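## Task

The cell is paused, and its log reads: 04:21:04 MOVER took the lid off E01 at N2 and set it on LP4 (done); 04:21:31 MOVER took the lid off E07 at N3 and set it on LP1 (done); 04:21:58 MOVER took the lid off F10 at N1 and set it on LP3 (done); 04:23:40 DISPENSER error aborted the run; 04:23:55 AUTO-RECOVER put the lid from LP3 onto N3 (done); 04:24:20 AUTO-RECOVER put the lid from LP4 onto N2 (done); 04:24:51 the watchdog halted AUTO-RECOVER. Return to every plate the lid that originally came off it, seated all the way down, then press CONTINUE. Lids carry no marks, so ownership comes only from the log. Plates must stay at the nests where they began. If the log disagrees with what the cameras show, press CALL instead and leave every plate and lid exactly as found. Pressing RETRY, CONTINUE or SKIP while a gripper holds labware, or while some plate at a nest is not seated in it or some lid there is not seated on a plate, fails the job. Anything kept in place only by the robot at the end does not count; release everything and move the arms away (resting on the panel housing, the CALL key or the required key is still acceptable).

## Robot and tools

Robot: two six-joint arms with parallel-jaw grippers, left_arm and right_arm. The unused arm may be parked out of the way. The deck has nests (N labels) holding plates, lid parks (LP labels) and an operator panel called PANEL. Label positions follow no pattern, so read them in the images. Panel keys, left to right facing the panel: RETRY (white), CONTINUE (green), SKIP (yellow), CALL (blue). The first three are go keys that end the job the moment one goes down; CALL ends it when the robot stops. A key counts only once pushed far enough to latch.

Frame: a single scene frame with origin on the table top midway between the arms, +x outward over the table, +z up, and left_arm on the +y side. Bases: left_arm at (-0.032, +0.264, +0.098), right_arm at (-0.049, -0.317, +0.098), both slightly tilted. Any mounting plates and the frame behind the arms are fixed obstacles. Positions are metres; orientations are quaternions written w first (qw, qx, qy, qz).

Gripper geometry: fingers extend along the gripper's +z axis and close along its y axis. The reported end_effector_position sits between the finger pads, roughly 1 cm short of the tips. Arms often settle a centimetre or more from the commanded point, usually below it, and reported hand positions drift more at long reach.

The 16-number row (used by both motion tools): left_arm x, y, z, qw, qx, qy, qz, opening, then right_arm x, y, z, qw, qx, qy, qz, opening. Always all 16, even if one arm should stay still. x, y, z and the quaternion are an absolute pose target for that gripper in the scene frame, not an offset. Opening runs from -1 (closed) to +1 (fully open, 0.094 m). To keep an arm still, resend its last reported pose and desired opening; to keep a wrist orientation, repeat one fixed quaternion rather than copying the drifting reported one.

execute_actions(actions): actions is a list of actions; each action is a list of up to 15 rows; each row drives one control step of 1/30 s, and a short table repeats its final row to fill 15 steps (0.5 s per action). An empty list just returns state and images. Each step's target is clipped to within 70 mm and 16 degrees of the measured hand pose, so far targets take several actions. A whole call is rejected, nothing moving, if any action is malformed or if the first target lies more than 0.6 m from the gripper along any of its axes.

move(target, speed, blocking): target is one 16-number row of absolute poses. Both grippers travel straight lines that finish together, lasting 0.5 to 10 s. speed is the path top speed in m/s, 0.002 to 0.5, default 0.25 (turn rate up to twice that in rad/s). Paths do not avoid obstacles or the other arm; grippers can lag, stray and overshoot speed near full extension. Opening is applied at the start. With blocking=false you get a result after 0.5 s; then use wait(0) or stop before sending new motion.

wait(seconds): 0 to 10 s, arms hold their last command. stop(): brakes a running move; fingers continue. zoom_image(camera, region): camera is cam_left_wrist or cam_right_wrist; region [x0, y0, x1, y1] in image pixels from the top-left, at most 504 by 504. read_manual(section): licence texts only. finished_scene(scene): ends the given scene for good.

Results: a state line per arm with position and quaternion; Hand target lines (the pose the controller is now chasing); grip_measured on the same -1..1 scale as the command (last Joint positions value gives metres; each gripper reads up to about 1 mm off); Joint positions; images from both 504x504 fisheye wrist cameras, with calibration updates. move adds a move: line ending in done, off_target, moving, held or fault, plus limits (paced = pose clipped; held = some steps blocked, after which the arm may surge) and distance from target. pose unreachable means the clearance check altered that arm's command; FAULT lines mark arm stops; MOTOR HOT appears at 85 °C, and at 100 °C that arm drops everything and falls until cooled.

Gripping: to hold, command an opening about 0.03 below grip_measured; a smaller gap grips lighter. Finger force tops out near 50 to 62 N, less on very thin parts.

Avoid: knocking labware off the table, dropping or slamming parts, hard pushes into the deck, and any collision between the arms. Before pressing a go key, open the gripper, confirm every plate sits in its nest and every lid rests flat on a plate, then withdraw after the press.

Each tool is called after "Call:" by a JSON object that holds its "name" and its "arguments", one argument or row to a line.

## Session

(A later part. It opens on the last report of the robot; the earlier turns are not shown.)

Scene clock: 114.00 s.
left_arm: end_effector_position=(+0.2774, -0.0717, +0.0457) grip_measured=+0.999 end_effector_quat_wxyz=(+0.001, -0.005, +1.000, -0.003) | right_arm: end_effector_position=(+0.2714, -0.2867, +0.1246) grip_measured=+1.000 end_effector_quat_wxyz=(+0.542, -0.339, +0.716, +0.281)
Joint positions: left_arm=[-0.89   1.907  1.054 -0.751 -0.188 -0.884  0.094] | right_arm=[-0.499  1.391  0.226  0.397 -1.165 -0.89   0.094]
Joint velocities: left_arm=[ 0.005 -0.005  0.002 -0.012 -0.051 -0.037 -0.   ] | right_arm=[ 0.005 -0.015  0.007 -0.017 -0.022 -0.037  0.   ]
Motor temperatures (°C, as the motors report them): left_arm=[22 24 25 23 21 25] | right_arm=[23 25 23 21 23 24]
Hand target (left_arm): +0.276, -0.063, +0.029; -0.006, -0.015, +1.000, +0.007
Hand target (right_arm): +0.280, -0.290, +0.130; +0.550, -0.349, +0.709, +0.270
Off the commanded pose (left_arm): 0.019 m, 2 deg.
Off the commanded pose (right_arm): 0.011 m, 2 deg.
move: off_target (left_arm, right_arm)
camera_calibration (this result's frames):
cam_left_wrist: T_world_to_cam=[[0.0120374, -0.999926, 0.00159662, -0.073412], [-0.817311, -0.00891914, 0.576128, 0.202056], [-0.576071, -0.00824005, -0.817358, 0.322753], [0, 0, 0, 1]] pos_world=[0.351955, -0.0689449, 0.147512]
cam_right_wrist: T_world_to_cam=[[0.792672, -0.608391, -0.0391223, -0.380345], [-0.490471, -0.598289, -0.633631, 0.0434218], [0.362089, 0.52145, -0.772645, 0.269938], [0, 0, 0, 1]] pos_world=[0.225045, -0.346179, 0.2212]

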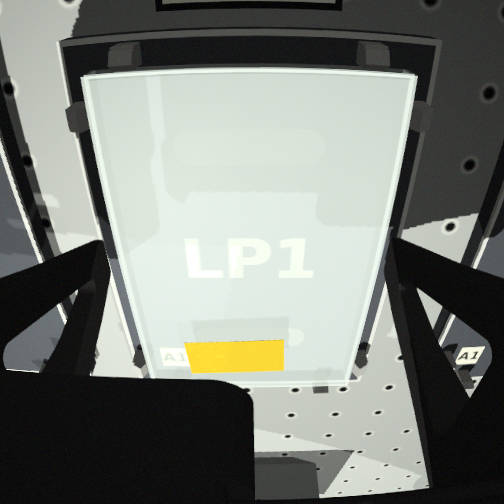

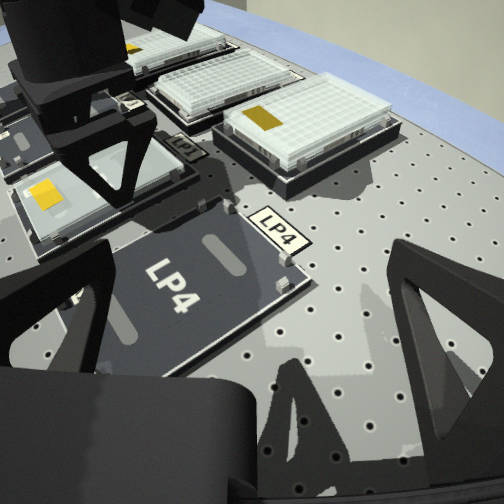

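Call:
{"name": "execute_actions", "arguments": {
  "actions": [
    [[0.276,-0.066,0.023,-0.006,-0.015,1,0.007,1,0.28,-0.29,0.13,0.55,-0.35,0.71,0.27,1]],
    [[0.277,-0.072,0.04,0,-0.008,1,0,0.72,0.28,-0.29,0.13,0.55,-0.35,0.71,0.27,1]]
  ]
}}

Call:
{"name": "move", "arguments": {
  "target": [0.285,-0.085,0.15,0,0,1,0,0.72,0.28,-0.29,0.13,0.55,-0.35,0.71,0.27,1],
  "speed": 0.06
}}

Call:
{"name": "move", "arguments": {
  "target": [0.47,-0.02,0.19,0,0.02,1,0,0.72,0.28,-0.29,0.13,0.55,-0.35,0.71,0.27,1],
  "speed": 0.2
}}

Call:
{"name": "move", "arguments": {
  "target": [0.452,-0.003,0.054,-0.008,0.022,1,0.006,0.72,0.27,-0.17,0.09,0.56,-0.3,0.736,0.23,1],
  "speed": 0.06
}}

Scene clock: 115.13 s.
left_arm: end_effector_position=(+0.2780, -0.0729, +0.0421) grip_measured=+0.767 end_effector_quat_wxyz=(+0.003, -0.006, +1.000, -0.003) | right_arm: end_effector_position=(+0.2714, -0.2867, +0.1246) grip_measured=+1.000 end_effector_quat_wxyz=(+0.542, -0.339, +0.716, +0.281)
Joint positions: left_arm=[-0.89   1.915  1.054 -0.739 -0.19  -0.887  0.083] | right_arm=[-0.499  1.391  0.226  0.397 -1.165 -0.89   0.094]
Joint velocities: left_arm=[ 0.005 -0.005 -0.017  0.002 -0.051  0.051 -0.   ] | right_arm=[-0.015  0.005  0.007 -0.007  0.066 -0.022  0.   ]
Motor temperatures (°C, as the motors report them): left_arm=[22 24 25 23 21 25] | right_arm=[23 25 23 21 23 24]
Hand target (left_arm): +0.277, -0.072, +0.040; +0.000, -0.008, +1.000, -0.000
Hand target (right_arm): +0.280, -0.290, +0.130; +0.550, -0.349, +0.709, +0.270
Off the commanded pose (left_arm): 0.002 m, 1 deg.
Off the commanded pose (right_arm): 0.011 m, 2 deg.
camera_calibration (this result's frames):
cam_left_wrist: T_world_to_cam=[[0.0149845, -0.999884, 0.00277818, -0.0755167], [-0.819523, -0.0106897, 0.572947, 0.205264], [-0.572851, -0.0108621, -0.819588, 0.319168], [0, 0, 0, 1]] pos_world=[0.352186, -0.0698469, 0.144191]
cam_right_wrist: T_world_to_cam=[[0.792672, -0.608391, -0.0391223, -0.380345], [-0.490471, -0.598289, -0.633631, 0.0434218], [0.362089, 0.52145, -0.772645, 0.269938], [0, 0, 0, 1]] pos_world=[0.225045, -0.346179, 0.2212]

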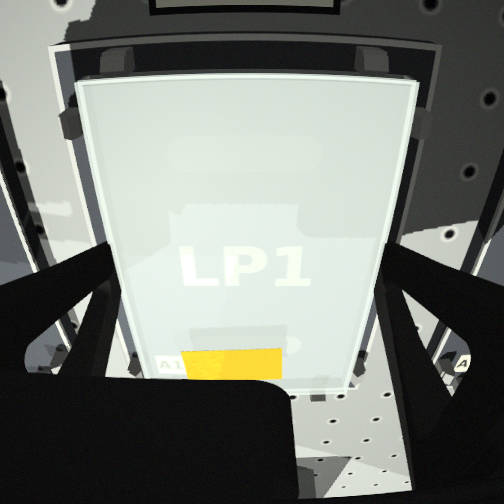

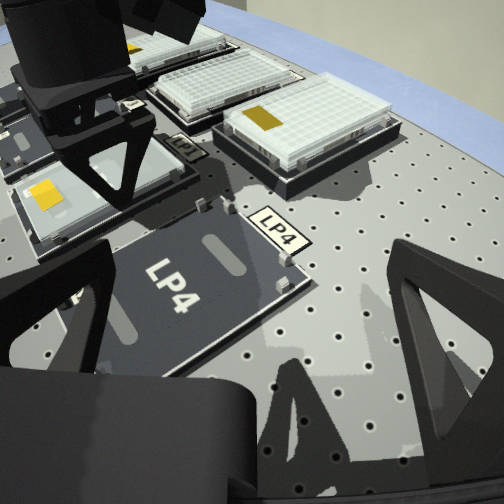

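Scene clock: 117.33 s.
left_arm: end_effector_position=(+0.2725, -0.0657, +0.1252) grip_measured=+0.767 end_effector_quat_wxyz=(-0.017, +0.003, +1.000, +0.021) | right_arm: end_effector_position=(+0.2714, -0.2867, +0.1246) grip_measured=+1.000 end_effector_quat_wxyz=(+0.542, -0.339, +0.716, +0.281)
Joint positions: left_arm=[-0.923  1.785  1.135 -1.021 -0.189 -0.914  0.083] | right_arm=[-0.499  1.391  0.226  0.397 -1.165 -0.89   0.094]
Joint velocities: left_arm=[-0.005 -0.005 -0.002 -0.017  0.037 -0.007 -0.   ] | right_arm=[-0.005  0.015 -0.007  0.002 -0.007 -0.007  0.   ]
Motor temperatures (°C, as the motors report them): left_arm=[22 25 25 23 21 25] | right_arm=[23 25 23 21 23 24]
Hand target (left_arm): +0.283, -0.083, +0.151; -0.000, +0.000, +1.000, -0.001
Hand target (right_arm): +0.280, -0.290, +0.130; +0.550, -0.349, +0.709, +0.270
Off the commanded pose (left_arm): 0.034 m, 3 deg.
Off the commanded pose (right_arm): 0.011 m, 2 deg.
move: off_target (left_arm, right_arm)
camera_calibration (this result's frames):
cam_left_wrist: T_world_to_cam=[[-0.00453477, -0.99892, -0.0462508, -0.0569816], [-0.796789, -0.0243378, 0.603768, 0.142269], [-0.604241, 0.0395901, -0.795818, 0.393087], [0, 0, 0, 1]] pos_world=[0.350619, -0.0690199, 0.224293]
cam_right_wrist: T_world_to_cam=[[0.792672, -0.608391, -0.0391223, -0.380345], [-0.490471, -0.598289, -0.633631, 0.0434218], [0.362089, 0.52145, -0.772645, 0.269938], [0, 0, 0, 1]] pos_world=[0.225045, -0.346179, 0.2212]

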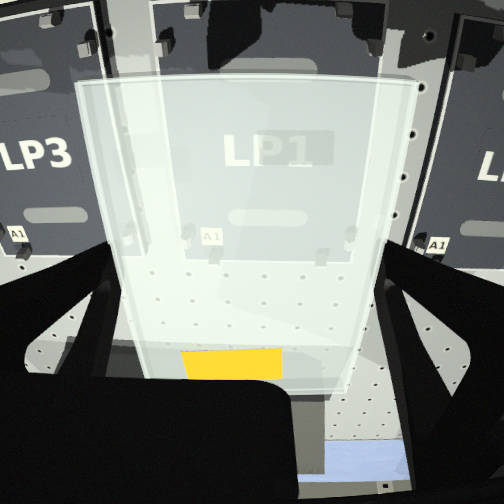

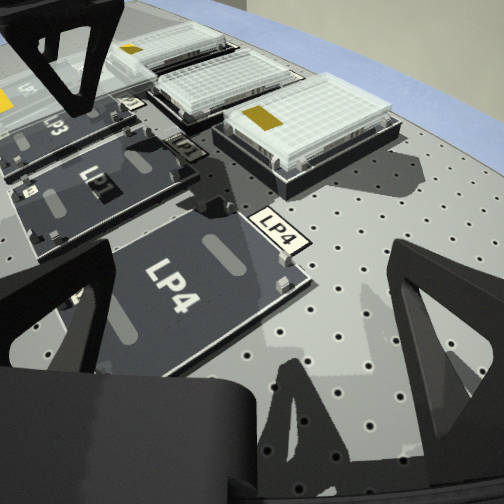

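Scene clock: 118.90 s.
left_arm: end_effector_position=(+0.4562, -0.0143, +0.1918) grip_measured=+0.767 end_effector_quat_wxyz=(+0.002, +0.016, +1.000, +0.003) | right_arm: end_effector_position=(+0.2714, -0.2867, +0.1246) grip_measured=+1.000 end_effector_quat_wxyz=(+0.542, -0.339, +0.716, +0.281)
Joint positions: left_arm=[-0.632  1.857  1.528 -1.23  -0.2   -0.581  0.083] | right_arm=[-0.499  1.391  0.226  0.397 -1.165 -0.89   0.094]
Joint velocities: left_arm=[-0.015 -0.005 -0.002 -0.012  0.022  0.022  0.001] | right_arm=[-0.015  0.005 -0.007 -0.017  0.066  0.007  0.   ]
Motor temperatures (°C, as the motors report them): left_arm=[22 25 26 23 21 25] | right_arm=[23 25 23 21 23 24]
Hand target (left_arm): +0.469, -0.021, +0.192; +0.001, +0.020, +1.000, +0.001
Hand target (right_arm): +0.280, -0.290, +0.130; +0.550, -0.349, +0.709, +0.270
Off the commanded pose (left_arm): 0.015 m, 1 deg.
Off the commanded pose (right_arm): 0.011 m, 2 deg.
move: off_target (left_arm, right_arm)
camera_calibration (this result's frames):
cam_left_wrist: T_world_to_cam=[[-0.0299737, -0.999508, -0.00928238, 0.00286635], [-0.817976, 0.0191905, 0.574932, 0.265464], [-0.574471, 0.0248256, -0.818149, 0.54555], [0, 0, 0, 1]] pos_world=[0.530632, -0.0157731, 0.293744]
cam_right_wrist: T_world_to_cam=[[0.792672, -0.608391, -0.0391223, -0.380345], [-0.490471, -0.598289, -0.633631, 0.0434218], [0.362089, 0.52145, -0.772645, 0.269938], [0, 0, 0, 1]] pos_world=[0.225045, -0.346179, 0.2212]

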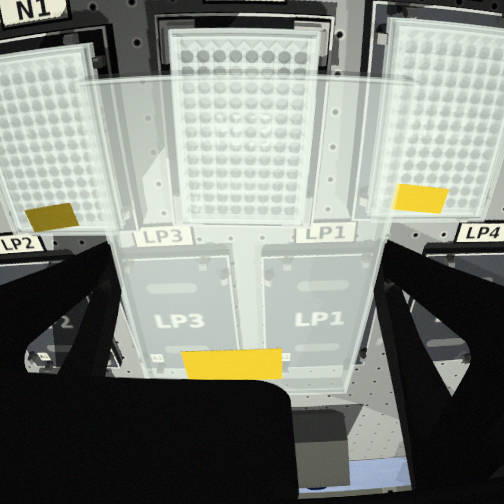

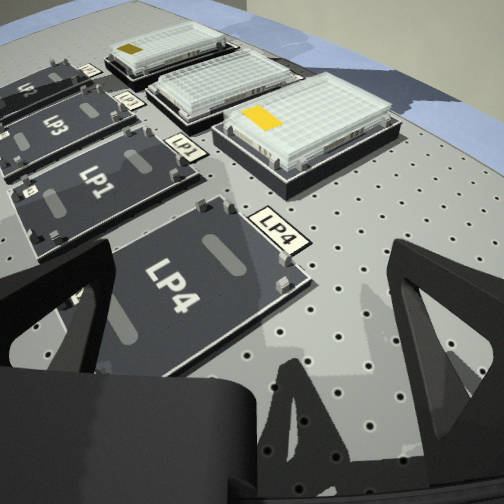

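Scene clock: 121.57 s.
left_arm: end_effector_position=(+0.4560, -0.0110, +0.0751) grip_measured=+0.767 end_effector_quat_wxyz=(+0.004, +0.023, +1.000, +0.001) | right_arm: end_effector_position=(+0.2688, -0.1729, +0.0893) grip_measured=+1.000 end_effector_quat_wxyz=(+0.557, -0.306, +0.739, +0.222)
Joint positions: left_arm=[-0.587  1.984  1.393 -0.954 -0.199 -0.521  0.083] | right_arm=[ 0.095  1.978  0.118  1.543 -0.506 -0.373  0.094]
Joint velocities: left_arm=[ 0.005  0.005  0.007 -0.012 -0.051  0.022  0.002] | right_arm=[-0.005 -0.015 -0.012 -0.022 -0.081 -0.022  0.   ]
Motor temperatures (°C, as the motors report them): left_arm=[22 25 25 23 21 25] | right_arm=[23 25 23 21 23 24]
Hand target (left_arm): +0.453, -0.004, +0.054; -0.008, +0.022, +1.000, +0.007
Hand target (right_arm): +0.270, -0.170, +0.088; +0.557, -0.303, +0.739, +0.227
Off the commanded pose (left_arm): 0.023 m, 1 deg.
Off the commanded pose (right_arm): 0.003 m, 1 deg.
joint sent to its limit (right arm) — the command would take joint 4 (wrist pitch) past its upper limit, so that joint was sent only as far as its limit.
move: off_target (left_arm)
camera_calibration (this result's frames):
cam_left_wrist: T_world_to_cam=[[-0.0428651, -0.999059, -0.00664665, 0.0107116], [-0.820164, 0.0313889, 0.571267, 0.333749], [-0.570521, 0.0299387, -0.820737, 0.448363], [0, 0, 0, 1]] pos_world=[0.529988, -0.0131979, 0.1774]
cam_right_wrist: T_world_to_cam=[[0.704313, -0.709835, 0.0087759, -0.308504], [-0.55724, -0.56048, -0.612654, 0.110491], [0.439802, 0.426611, -0.790302, 0.148536], [0, 0, 0, 1]] pos_world=[0.213527, -0.220426, 0.187789]

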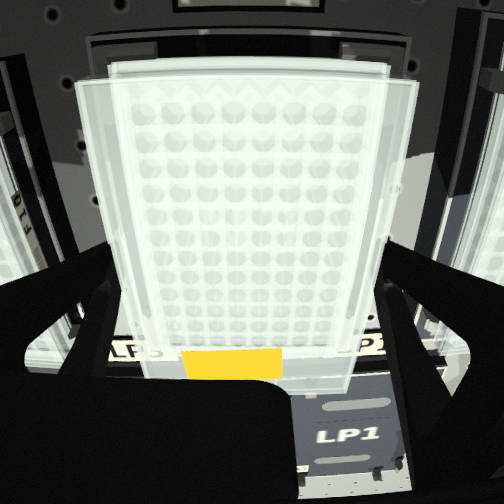

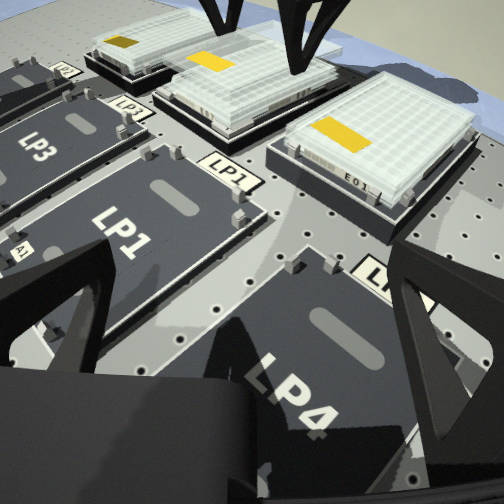

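Call:
{"name": "execute_actions", "arguments": {
  "actions": [
    [[0.451,-0.003,0.046,-0.013,0.022,1,0.009,0.72,0.27,-0.17,0.09,0.56,-0.3,0.736,0.23,1]],
    [[0.451,-0.004,0.039,-0.014,0.022,1,0.010,0.72,0.27,-0.17,0.09,0.56,-0.3,0.736,0.23,1]],
    [[0.451,-0.004,0.032,-0.015,0.022,1,0.010,0.72,0.27,-0.17,0.09,0.56,-0.3,0.736,0.23,1]]
  ]
}}

Scene clock: 123.17 s.
left_arm: end_effector_position=(+0.4561, -0.0119, +0.0584) grip_measured=+0.767 end_effector_quat_wxyz=(+0.000, +0.022, +1.000, +0.002) | right_arm: end_effector_position=(+0.2688, -0.1729, +0.0893) grip_measured=+1.000 end_effector_quat_wxyz=(+0.556, -0.303, +0.740, +0.225)
Joint positions: left_arm=[-0.582  2.014  1.391 -0.928 -0.198 -0.518  0.083] | right_arm=[ 0.095  1.978  0.118  1.543 -0.506 -0.364  0.094]
Joint velocities: left_arm=[-0.015 -0.005  0.007 -0.017  0.037  0.007 -0.   ] | right_arm=[-0.005  0.005 -0.002  0.007  0.037  0.066  0.   ]
Motor temperatures (°C, as the motors report them): left_arm=[22 25 25 23 21 25] | right_arm=[23 25 23 21 23 24]
Hand target (left_arm): +0.451, -0.004, +0.033; -0.015, +0.022, +1.000, +0.010
Hand target (right_arm): +0.270, -0.170, +0.090; +0.559, -0.301, +0.737, +0.230
Off the commanded pose (left_arm): 0.028 m, 2 deg.
Off the commanded pose (right_arm): 0.003 m, 1 deg.
joint sent to its limit (right arm) — the command would take joint 4 (wrist pitch) past its upper limit, so that joint was sent only as far as its limit.
camera_calibration (this result's frames):
cam_left_wrist: T_world_to_cam=[[-0.0418979, -0.999082, -0.00888836, 0.00941757], [-0.816387, 0.029105, 0.576772, 0.341313], [-0.575984, 0.0314219, -0.816857, 0.436975], [0, 0, 0, 1]] pos_world=[0.530728, -0.0142555, 0.16017]
cam_right_wrist: T_world_to_cam=[[0.702594, -0.711591, 0.000353573, -0.307593], [-0.562214, -0.55541, -0.612727, 0.112711], [0.436208, 0.4303, -0.790294, 0.150139], [0, 0, 0, 1]] pos_world=[0.213989, -0.220885, 0.187824]

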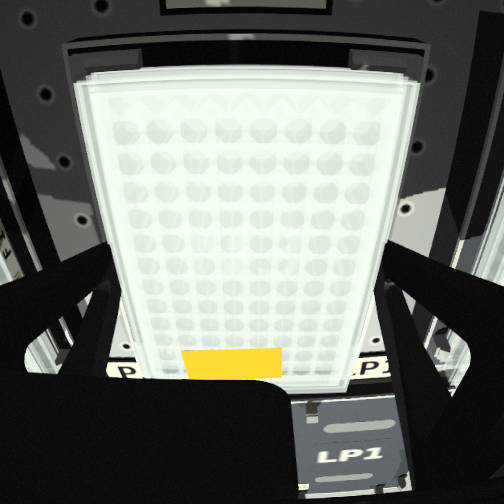

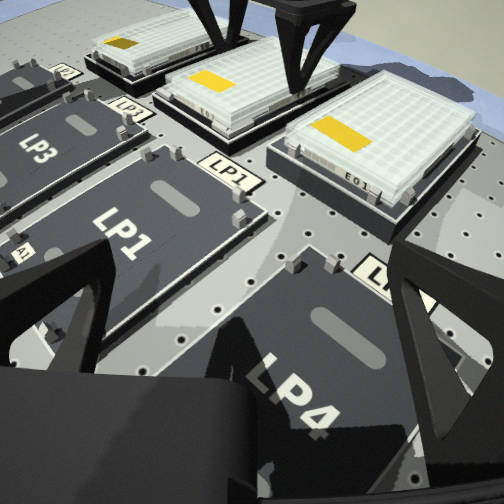

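Call:
{"name": "execute_actions", "arguments": {
  "actions": [
    [[0.456,-0.012,0.056,0,0.022,1,0,0.72,0.27,-0.17,0.09,0.56,-0.3,0.736,0.23,1]],
    [[0.456,-0.012,0.056,0,0.022,1,0,1,0.27,-0.17,0.09,0.56,-0.3,0.736,0.23,1]]
  ]
}}

Call:
{"name": "move", "arguments": {
  "target": [0.46,-0.024,0.17,0,0.02,1,0,1,0.27,-0.17,0.09,0.56,-0.3,0.736,0.23,1],
  "speed": 0.08
}}

Call:
{"name": "zoom_image", "arguments": {
  "camera": "cam_right_wrist",
  "region": [140,10,500,250]
}}

Call:
{"name": "move", "arguments": {
  "target": [0.0,0.02,0.22,0.3,0,0.954,0,0,0.3,-0.35,0.15,0.5,-0.2,0.83,0.1,1]
}}

Scene clock: 124.37 s.
left_arm: end_effector_position=(+0.4560, -0.0121, +0.0584) grip_measured=+0.999 end_effector_quat_wxyz=(+0.000, +0.022, +1.000, +0.002) | right_arm: end_effector_position=(+0.2688, -0.1729, +0.0893) grip_measured=+1.000 end_effector_quat_wxyz=(+0.556, -0.303, +0.740, +0.225)
Joint positions: left_arm=[-0.582  2.014  1.391 -0.928 -0.197 -0.518  0.094] | right_arm=[ 0.095  1.978  0.118  1.543 -0.506 -0.364  0.094]
Joint velocities: left_arm=[ 0.015 -0.005 -0.007  0.012 -0.022  0.022 -0.001] | right_arm=[-0.015 -0.005 -0.007  0.007  0.022 -0.022  0.   ]
Motor temperatures (°C, as the motors report them): left_arm=[22 25 25 23 21 25] | right_arm=[23 25 23 21 23 24]
Hand target (left_arm): +0.456, -0.012, +0.056; -0.000, +0.022, +1.000, +0.000
Hand target (right_arm): +0.270, -0.170, +0.090; +0.559, -0.301, +0.737, +0.230
Off the commanded pose (left_arm): 0.002 m, 0 deg.
Off the commanded pose (right_arm): 0.003 m, 1 deg.
joint sent to its limit (right arm) — the command would take joint 4 (wrist pitch) past its upper limit, so that joint was sent only as far as its limit.
camera_calibration (this result's frames):
cam_left_wrist: T_world_to_cam=[[-0.0419011, -0.999091, -0.00789551, 0.00919033], [-0.816035, 0.0296621, 0.577241, 0.341051], [-0.576482, 0.0306301, -0.816535, 0.437118], [0, 0, 0, 1]] pos_world=[0.530685, -0.0143233, 0.160126]
cam_right_wrist: T_world_to_cam=[[0.702594, -0.711591, 0.000353573, -0.307593], [-0.562214, -0.55541, -0.612727, 0.112711], [0.436208, 0.4303, -0.790294, 0.150139], [0, 0, 0, 1]] pos_world=[0.213989, -0.220885, 0.187824]

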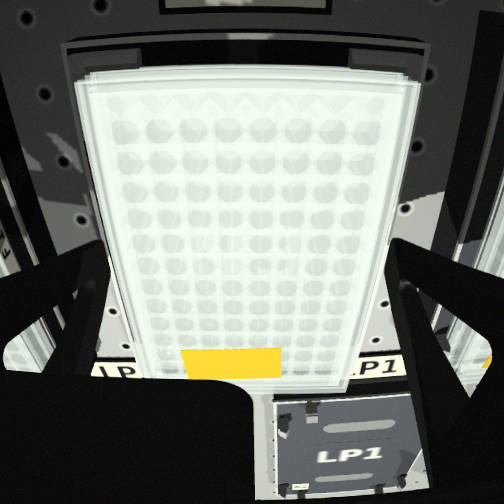

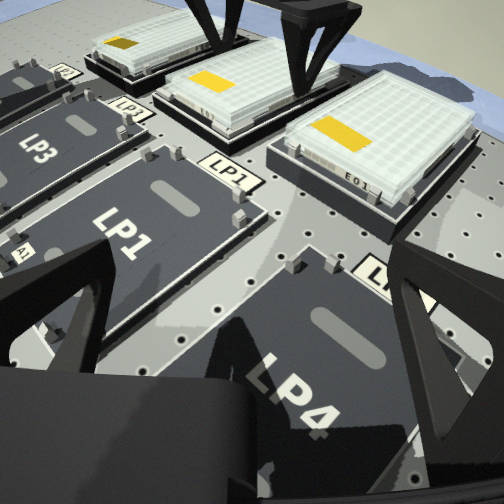

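Scene clock: 126.17 s.
left_arm: end_effector_position=(+0.4440, -0.0100, +0.1415) grip_measured=+0.999 end_effector_quat_wxyz=(-0.022, +0.024, +0.999, +0.016) | right_arm: end_effector_position=(+0.2688, -0.1729, +0.0893) grip_measured=+1.000 end_effector_quat_wxyz=(+0.556, -0.303, +0.740, +0.225)
Joint positions: left_arm=[-0.619  1.91   1.467 -1.169 -0.196 -0.563  0.094] | right_arm=[ 0.095  1.978  0.118  1.543 -0.506 -0.364  0.094]
Joint velocities: left_arm=[ 0.005  0.005 -0.027  0.007 -0.022  0.022 -0.002] | right_arm=[-0.015 -0.005 -0.002  0.007  0.007  0.007  0.   ]
Motor temperatures (°C, as the motors report them): left_arm=[22 25 26 23 21 25] | right_arm=[23 25 23 21 23 24]
Hand target (left_arm): +0.457, -0.022, +0.171; -0.000, +0.020, +1.000, -0.001
Hand target (right_arm): +0.270, -0.170, +0.090; +0.559, -0.301, +0.737, +0.230
Off the commanded pose (left_arm): 0.036 m, 3 deg.
Off the commanded pose (right_arm): 0.003 m, 1 deg.
joint sent to its limit (right arm) — the command would take joint 4 (wrist pitch) past its upper limit, so that joint was sent only as far as its limit.
move: off_target (left_arm)
camera_calibration (this result's frames):
cam_left_wrist: T_world_to_cam=[[-0.0463128, -0.998319, -0.0348379, 0.0171269], [-0.789546, 0.0152185, 0.613502, 0.266157], [-0.611941, 0.0559191, -0.788924, 0.510106], [0, 0, 0, 1]] pos_world=[0.523091, -0.015477, 0.239744]
cam_right_wrist: T_world_to_cam=[[0.702594, -0.711591, 0.000353573, -0.307593], [-0.562214, -0.55541, -0.612727, 0.112711], [0.436208, 0.4303, -0.790294, 0.150139], [0, 0, 0, 1]] pos_world=[0.213989, -0.220885, 0.187824]

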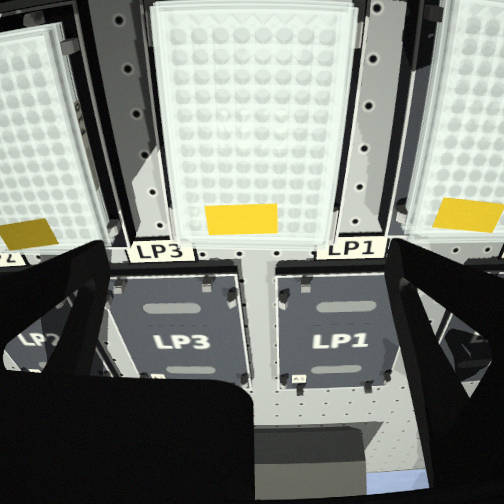

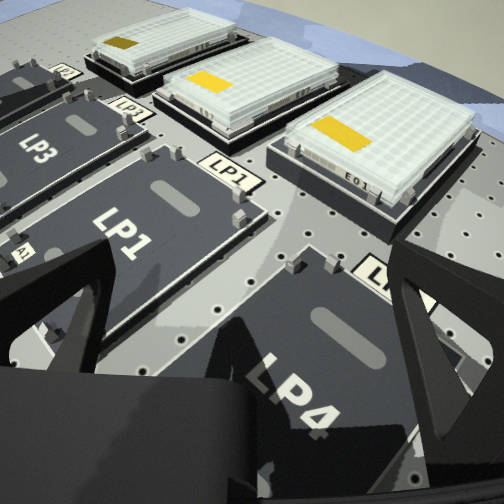

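Region (140, 10, 500, 250) of cam_right_wrist's 504x504 image, scaled by 1.400, with more detail than that image has.

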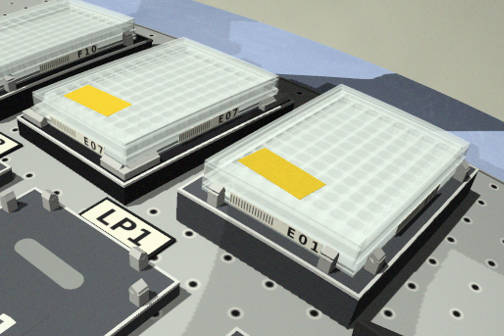

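Scene clock: 128.73 s.
left_arm: end_effector_position=(+0.0012, +0.0393, +0.2044) grip_measured=+0.002 end_effector_quat_wxyz=(+0.297, +0.010, +0.955, -0.001) | right_arm: end_effector_position=(+0.2865, -0.3409, +0.1392) grip_measured=+1.000 end_effector_quat_wxyz=(+0.489, -0.194, +0.842, +0.118)
Joint positions: left_arm=[-1.929  1.366  0.667 -1.287 -0.628 -1.977  0.047] | right_arm=[-0.462  1.003  0.17   0.26  -0.65  -0.566  0.094]
Joint velocities: left_arm=[-0.005 -0.015  0.017  0.007  0.007 -0.007  0.   ] | right_arm=[-0.015  0.005 -0.017 -0.002  0.051  0.022  0.   ]
Motor temperatures (°C, as the motors report them): left_arm=[22 25 26 23 21 25] | right_arm=[23 25 23 21 23 24]
Hand target (left_arm): -0.002, +0.025, +0.216; +0.294, -0.000, +0.956, -0.009
Hand target (right_arm): +0.299, -0.351, +0.152; +0.502, -0.200, +0.835, +0.104
Off the commanded pose (left_arm): 0.025 m, 1 deg.
Off the commanded pose (right_arm): 0.020 m, 3 deg.
move: off_target (left_arm, right_arm)
camera_calibration (this result's frames):
cam_left_wrist: T_world_to_cam=[[-0.0162774, -0.999847, -0.00637286, 0.0422733], [-0.999802, 0.0162029, 0.0115672, 0.00051515], [-0.0114622, 0.00655988, -0.999913, 0.330392], [0, 0, 0, 1]] pos_world=[0.00499015, 0.0400912, 0.330626]
cam_right_wrist: T_world_to_cam=[[0.445942, -0.894951, -0.0140857, -0.426596], [-0.817247, -0.400704, -0.414177, 0.158088], [0.365024, 0.19621, -0.910087, 0.21136], [0, 0, 0, 1]] pos_world=[0.242282, -0.359907, 0.251823]

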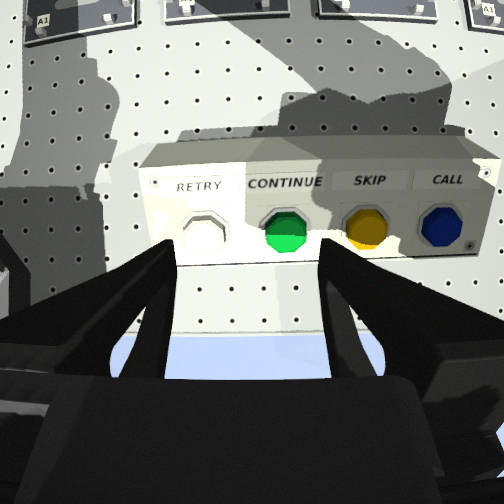

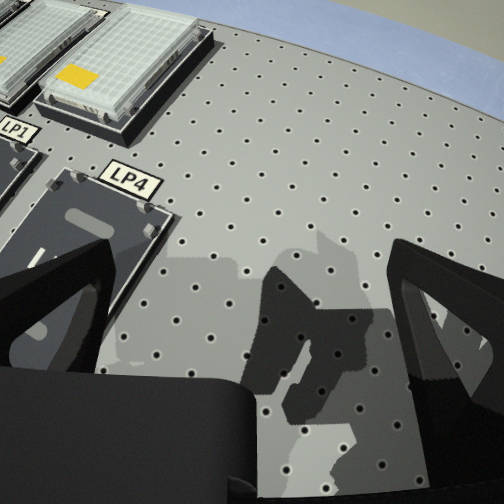

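Call:
{"name": "move", "arguments": {
  "target": [-0.006,0.008,0.105,0.28,0,0.96,0,-1,0.3,-0.35,0.15,0.5,-0.2,0.83,0.1,1],
  "speed": 0.1
}}

Scene clock: 130.20 s.
left_arm: end_effector_position=(-0.0106, +0.0022, +0.1132) grip_measured=-0.998 end_effector_quat_wxyz=(+0.281, -0.001, +0.960, -0.009) | right_arm: end_effector_position=(+0.2866, -0.3411, +0.1390) grip_measured=+1.000 end_effector_quat_wxyz=(+0.489, -0.194, +0.842, +0.117)
Joint positions: left_arm=[-1.891  1.647  0.631 -0.918 -0.615 -1.946  0.   ] | right_arm=[-0.462  1.003  0.17   0.26  -0.649 -0.567  0.094]
Joint velocities: left_arm=[ 0.015 -0.005 -0.012 -0.007  0.022  0.022  0.001] | right_arm=[-0.005 -0.005 -0.002  0.017 -0.022 -0.007  0.   ]
Motor temperatures (°C, as the motors report them): left_arm=[22 25 26 23 21 25] | right_arm=[23 25 23 21 23 24]
Hand target (left_arm): -0.007, +0.007, +0.105; +0.280, -0.000, +0.960, +0.000
Hand target (right_arm): +0.300, -0.350, +0.150; +0.503, -0.201, +0.835, +0.100
Off the commanded pose (left_arm): 0.011 m, 1 deg.
Off the commanded pose (right_arm): 0.019 m, 3 deg.
move: off_target (left_arm, right_arm)
camera_calibration (this result's frames):
cam_left_wrist: T_world_to_cam=[[0.000837732, -0.999867, 0.0163126, 0.00203259], [-0.998941, -0.0000862173, 0.0460158, -0.0135496], [-0.0460082, -0.0163339, -0.998808, 0.238812], [0, 0, 0, 1]] pos_world=[-0.00254966, 0.00593187, 0.239117]
cam_right_wrist: T_world_to_cam=[[0.445281, -0.895299, -0.0127896, -0.426927], [-0.817611, -0.400736, -0.413429, 0.157963], [0.365017, 0.194549, -0.910447, 0.210764], [0, 0, 0, 1]] pos_world=[0.242322, -0.35993, 0.251735]

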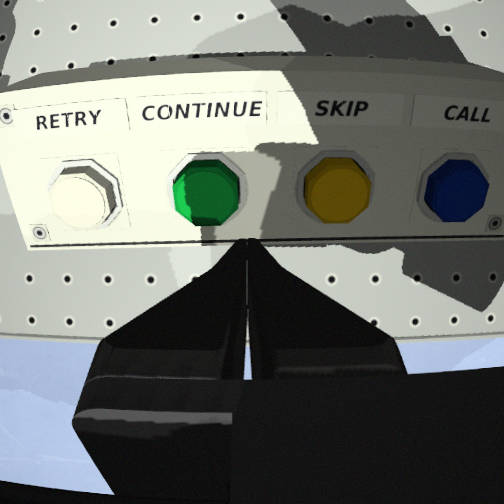

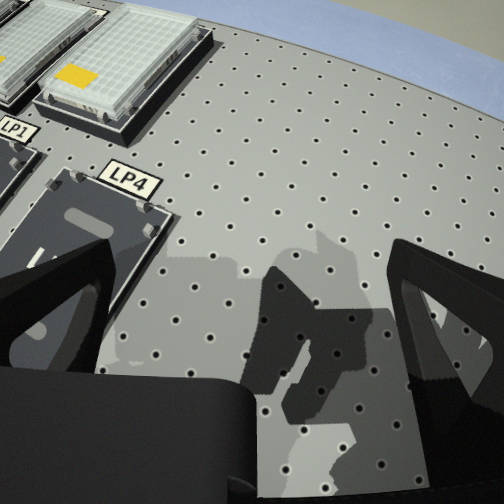

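Call:
{"name": "move", "arguments": {
  "target": [0.008,0.026,0.098,0.28,0,0.96,0,-1,0.3,-0.35,0.15,0.5,-0.2,0.83,0.1,1],
  "speed": 0.04
}}

Call:
{"name": "move", "arguments": {
  "target": [0.022,0.026,0.068,0.28,0,0.96,0,-1,0.3,-0.35,0.15,0.5,-0.2,0.83,0.1,1],
  "speed": 0.03
}}

Scene clock: 131.40 s.
left_arm: end_effector_position=(+0.0050, +0.0260, +0.0961) grip_measured=-0.998 end_effector_quat_wxyz=(+0.284, +0.005, +0.959, +0.008) | right_arm: end_effector_position=(+0.2866, -0.3411, +0.1390) grip_measured=+1.000 end_effector_quat_wxyz=(+0.489, -0.194, +0.842, +0.117)
Joint positions: left_arm=[-1.856  1.646  0.559 -0.862 -0.622 -1.906  0.   ] | right_arm=[-0.462  1.003  0.17   0.26  -0.649 -0.567  0.094]
Joint velocities: left_arm=[-0.015 -0.015 -0.007  0.002 -0.007 -0.007 -0.001] | right_arm=[-0.005 -0.005 -0.012 -0.002  0.051 -0.022  0.   ]
Motor temperatures (°C, as the motors report them): left_arm=[22 25 25 23 21 25] | right_arm=[23 25 23 21 23 24]
Hand target (left_arm): +0.008, +0.026, +0.098; +0.281, -0.000, +0.960, +0.000
Hand target (right_arm): +0.300, -0.350, +0.150; +0.503, -0.201, +0.835, +0.100
Off the commanded pose (left_arm): 0.004 m, 1 deg.
Off the commanded pose (right_arm): 0.019 m, 3 deg.
move: off_target (right_arm)
camera_calibration (this result's frames):
cam_left_wrist: T_world_to_cam=[[-0.000105289, -0.999781, -0.0209371, 0.0296934], [-0.999194, -0.000735405, 0.0401417, 0.00340526], [-0.0401482, 0.0209244, -0.998975, 0.221869], [0, 0, 0, 1]] pos_world=[0.0123133, 0.0250469, 0.222126]
cam_right_wrist: T_world_to_cam=[[0.445452, -0.895219, -0.012458, -0.426995], [-0.817474, -0.401013, -0.413431, 0.157829], [0.365115, 0.194348, -0.91045, 0.210668], [0, 0, 0, 1]] pos_world=[0.242309, -0.359905, 0.251734]

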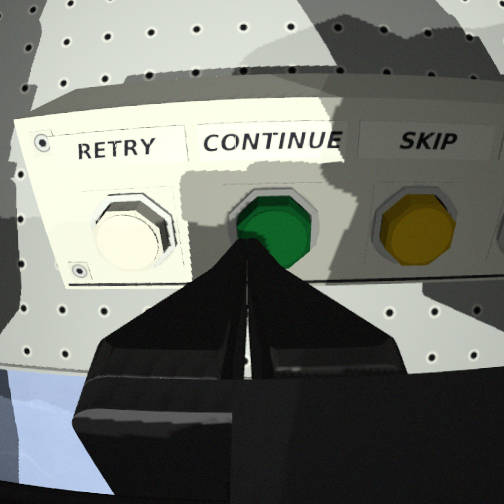

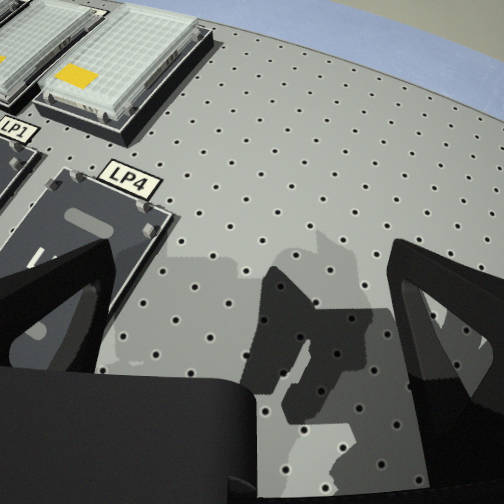

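Scene clock: 132.17 s.
left_arm: end_effector_position=(+0.0091, +0.0196, +0.0897) grip_measured=-0.998 end_effector_quat_wxyz=(+0.279, +0.005, +0.960, -0.009) | right_arm: end_effector_position=(+0.2866, -0.3411, +0.1390) grip_measured=+1.000 end_effector_quat_wxyz=(+0.489, -0.194, +0.842, +0.117)
Joint positions: left_arm=[-1.833  1.647  0.542 -0.785 -0.632 -1.863  0.   ] | right_arm=[-0.462  1.003  0.17   0.26  -0.649 -0.567  0.094]
Joint velocities: left_arm=[ 0.005 -0.015 -0.007 -0.007 -0.022  0.007  0.   ] | right_arm=[-0.015 -0.005 -0.012 -0.012 -0.007  0.007  0.   ]
Motor temperatures (°C, as the motors report them): left_arm=[22 24 25 23 21 25] | right_arm=[23 25 23 21 23 24]
move: unfinished (the scene ended)
camera_calibration (this result's frames):
cam_left_wrist: T_world_to_cam=[[-0.0111074, -0.999862, 0.0123208, 0.0202194], [-0.998719, 0.0117012, 0.0492241, 0.00677049], [-0.0493615, -0.0117582, -0.998712, 0.216464], [0, 0, 0, 1]] pos_world=[0.0176714, 0.0226826, 0.215603]
cam_right_wrist: T_world_to_cam=[[0.445452, -0.895219, -0.012458, -0.426995], [-0.817474, -0.401013, -0.413431, 0.157829], [0.365115, 0.194348, -0.91045, 0.210668], [0, 0, 0, 1]] pos_world=[0.242309, -0.359905, 0.251734]
The task's run has ended: the event that ends the task has happened. This ends this scene only. If you have not yet called finished_scene for this scene, call it to go on to the next scene.

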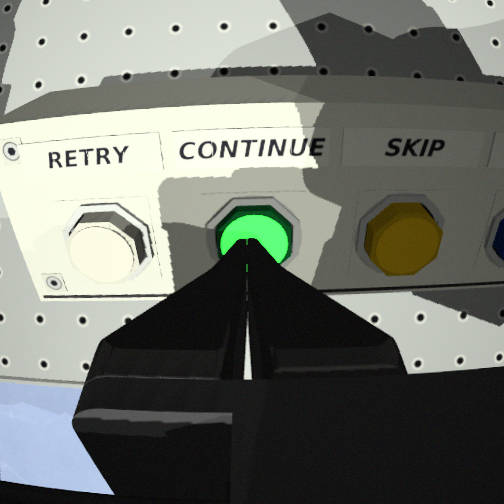

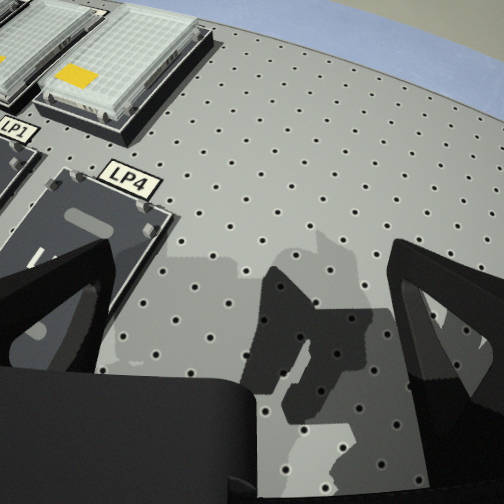

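Call:
{"name": "finished_scene", "arguments": {
  "scene": 1
}}

The scene is finished: the task was done.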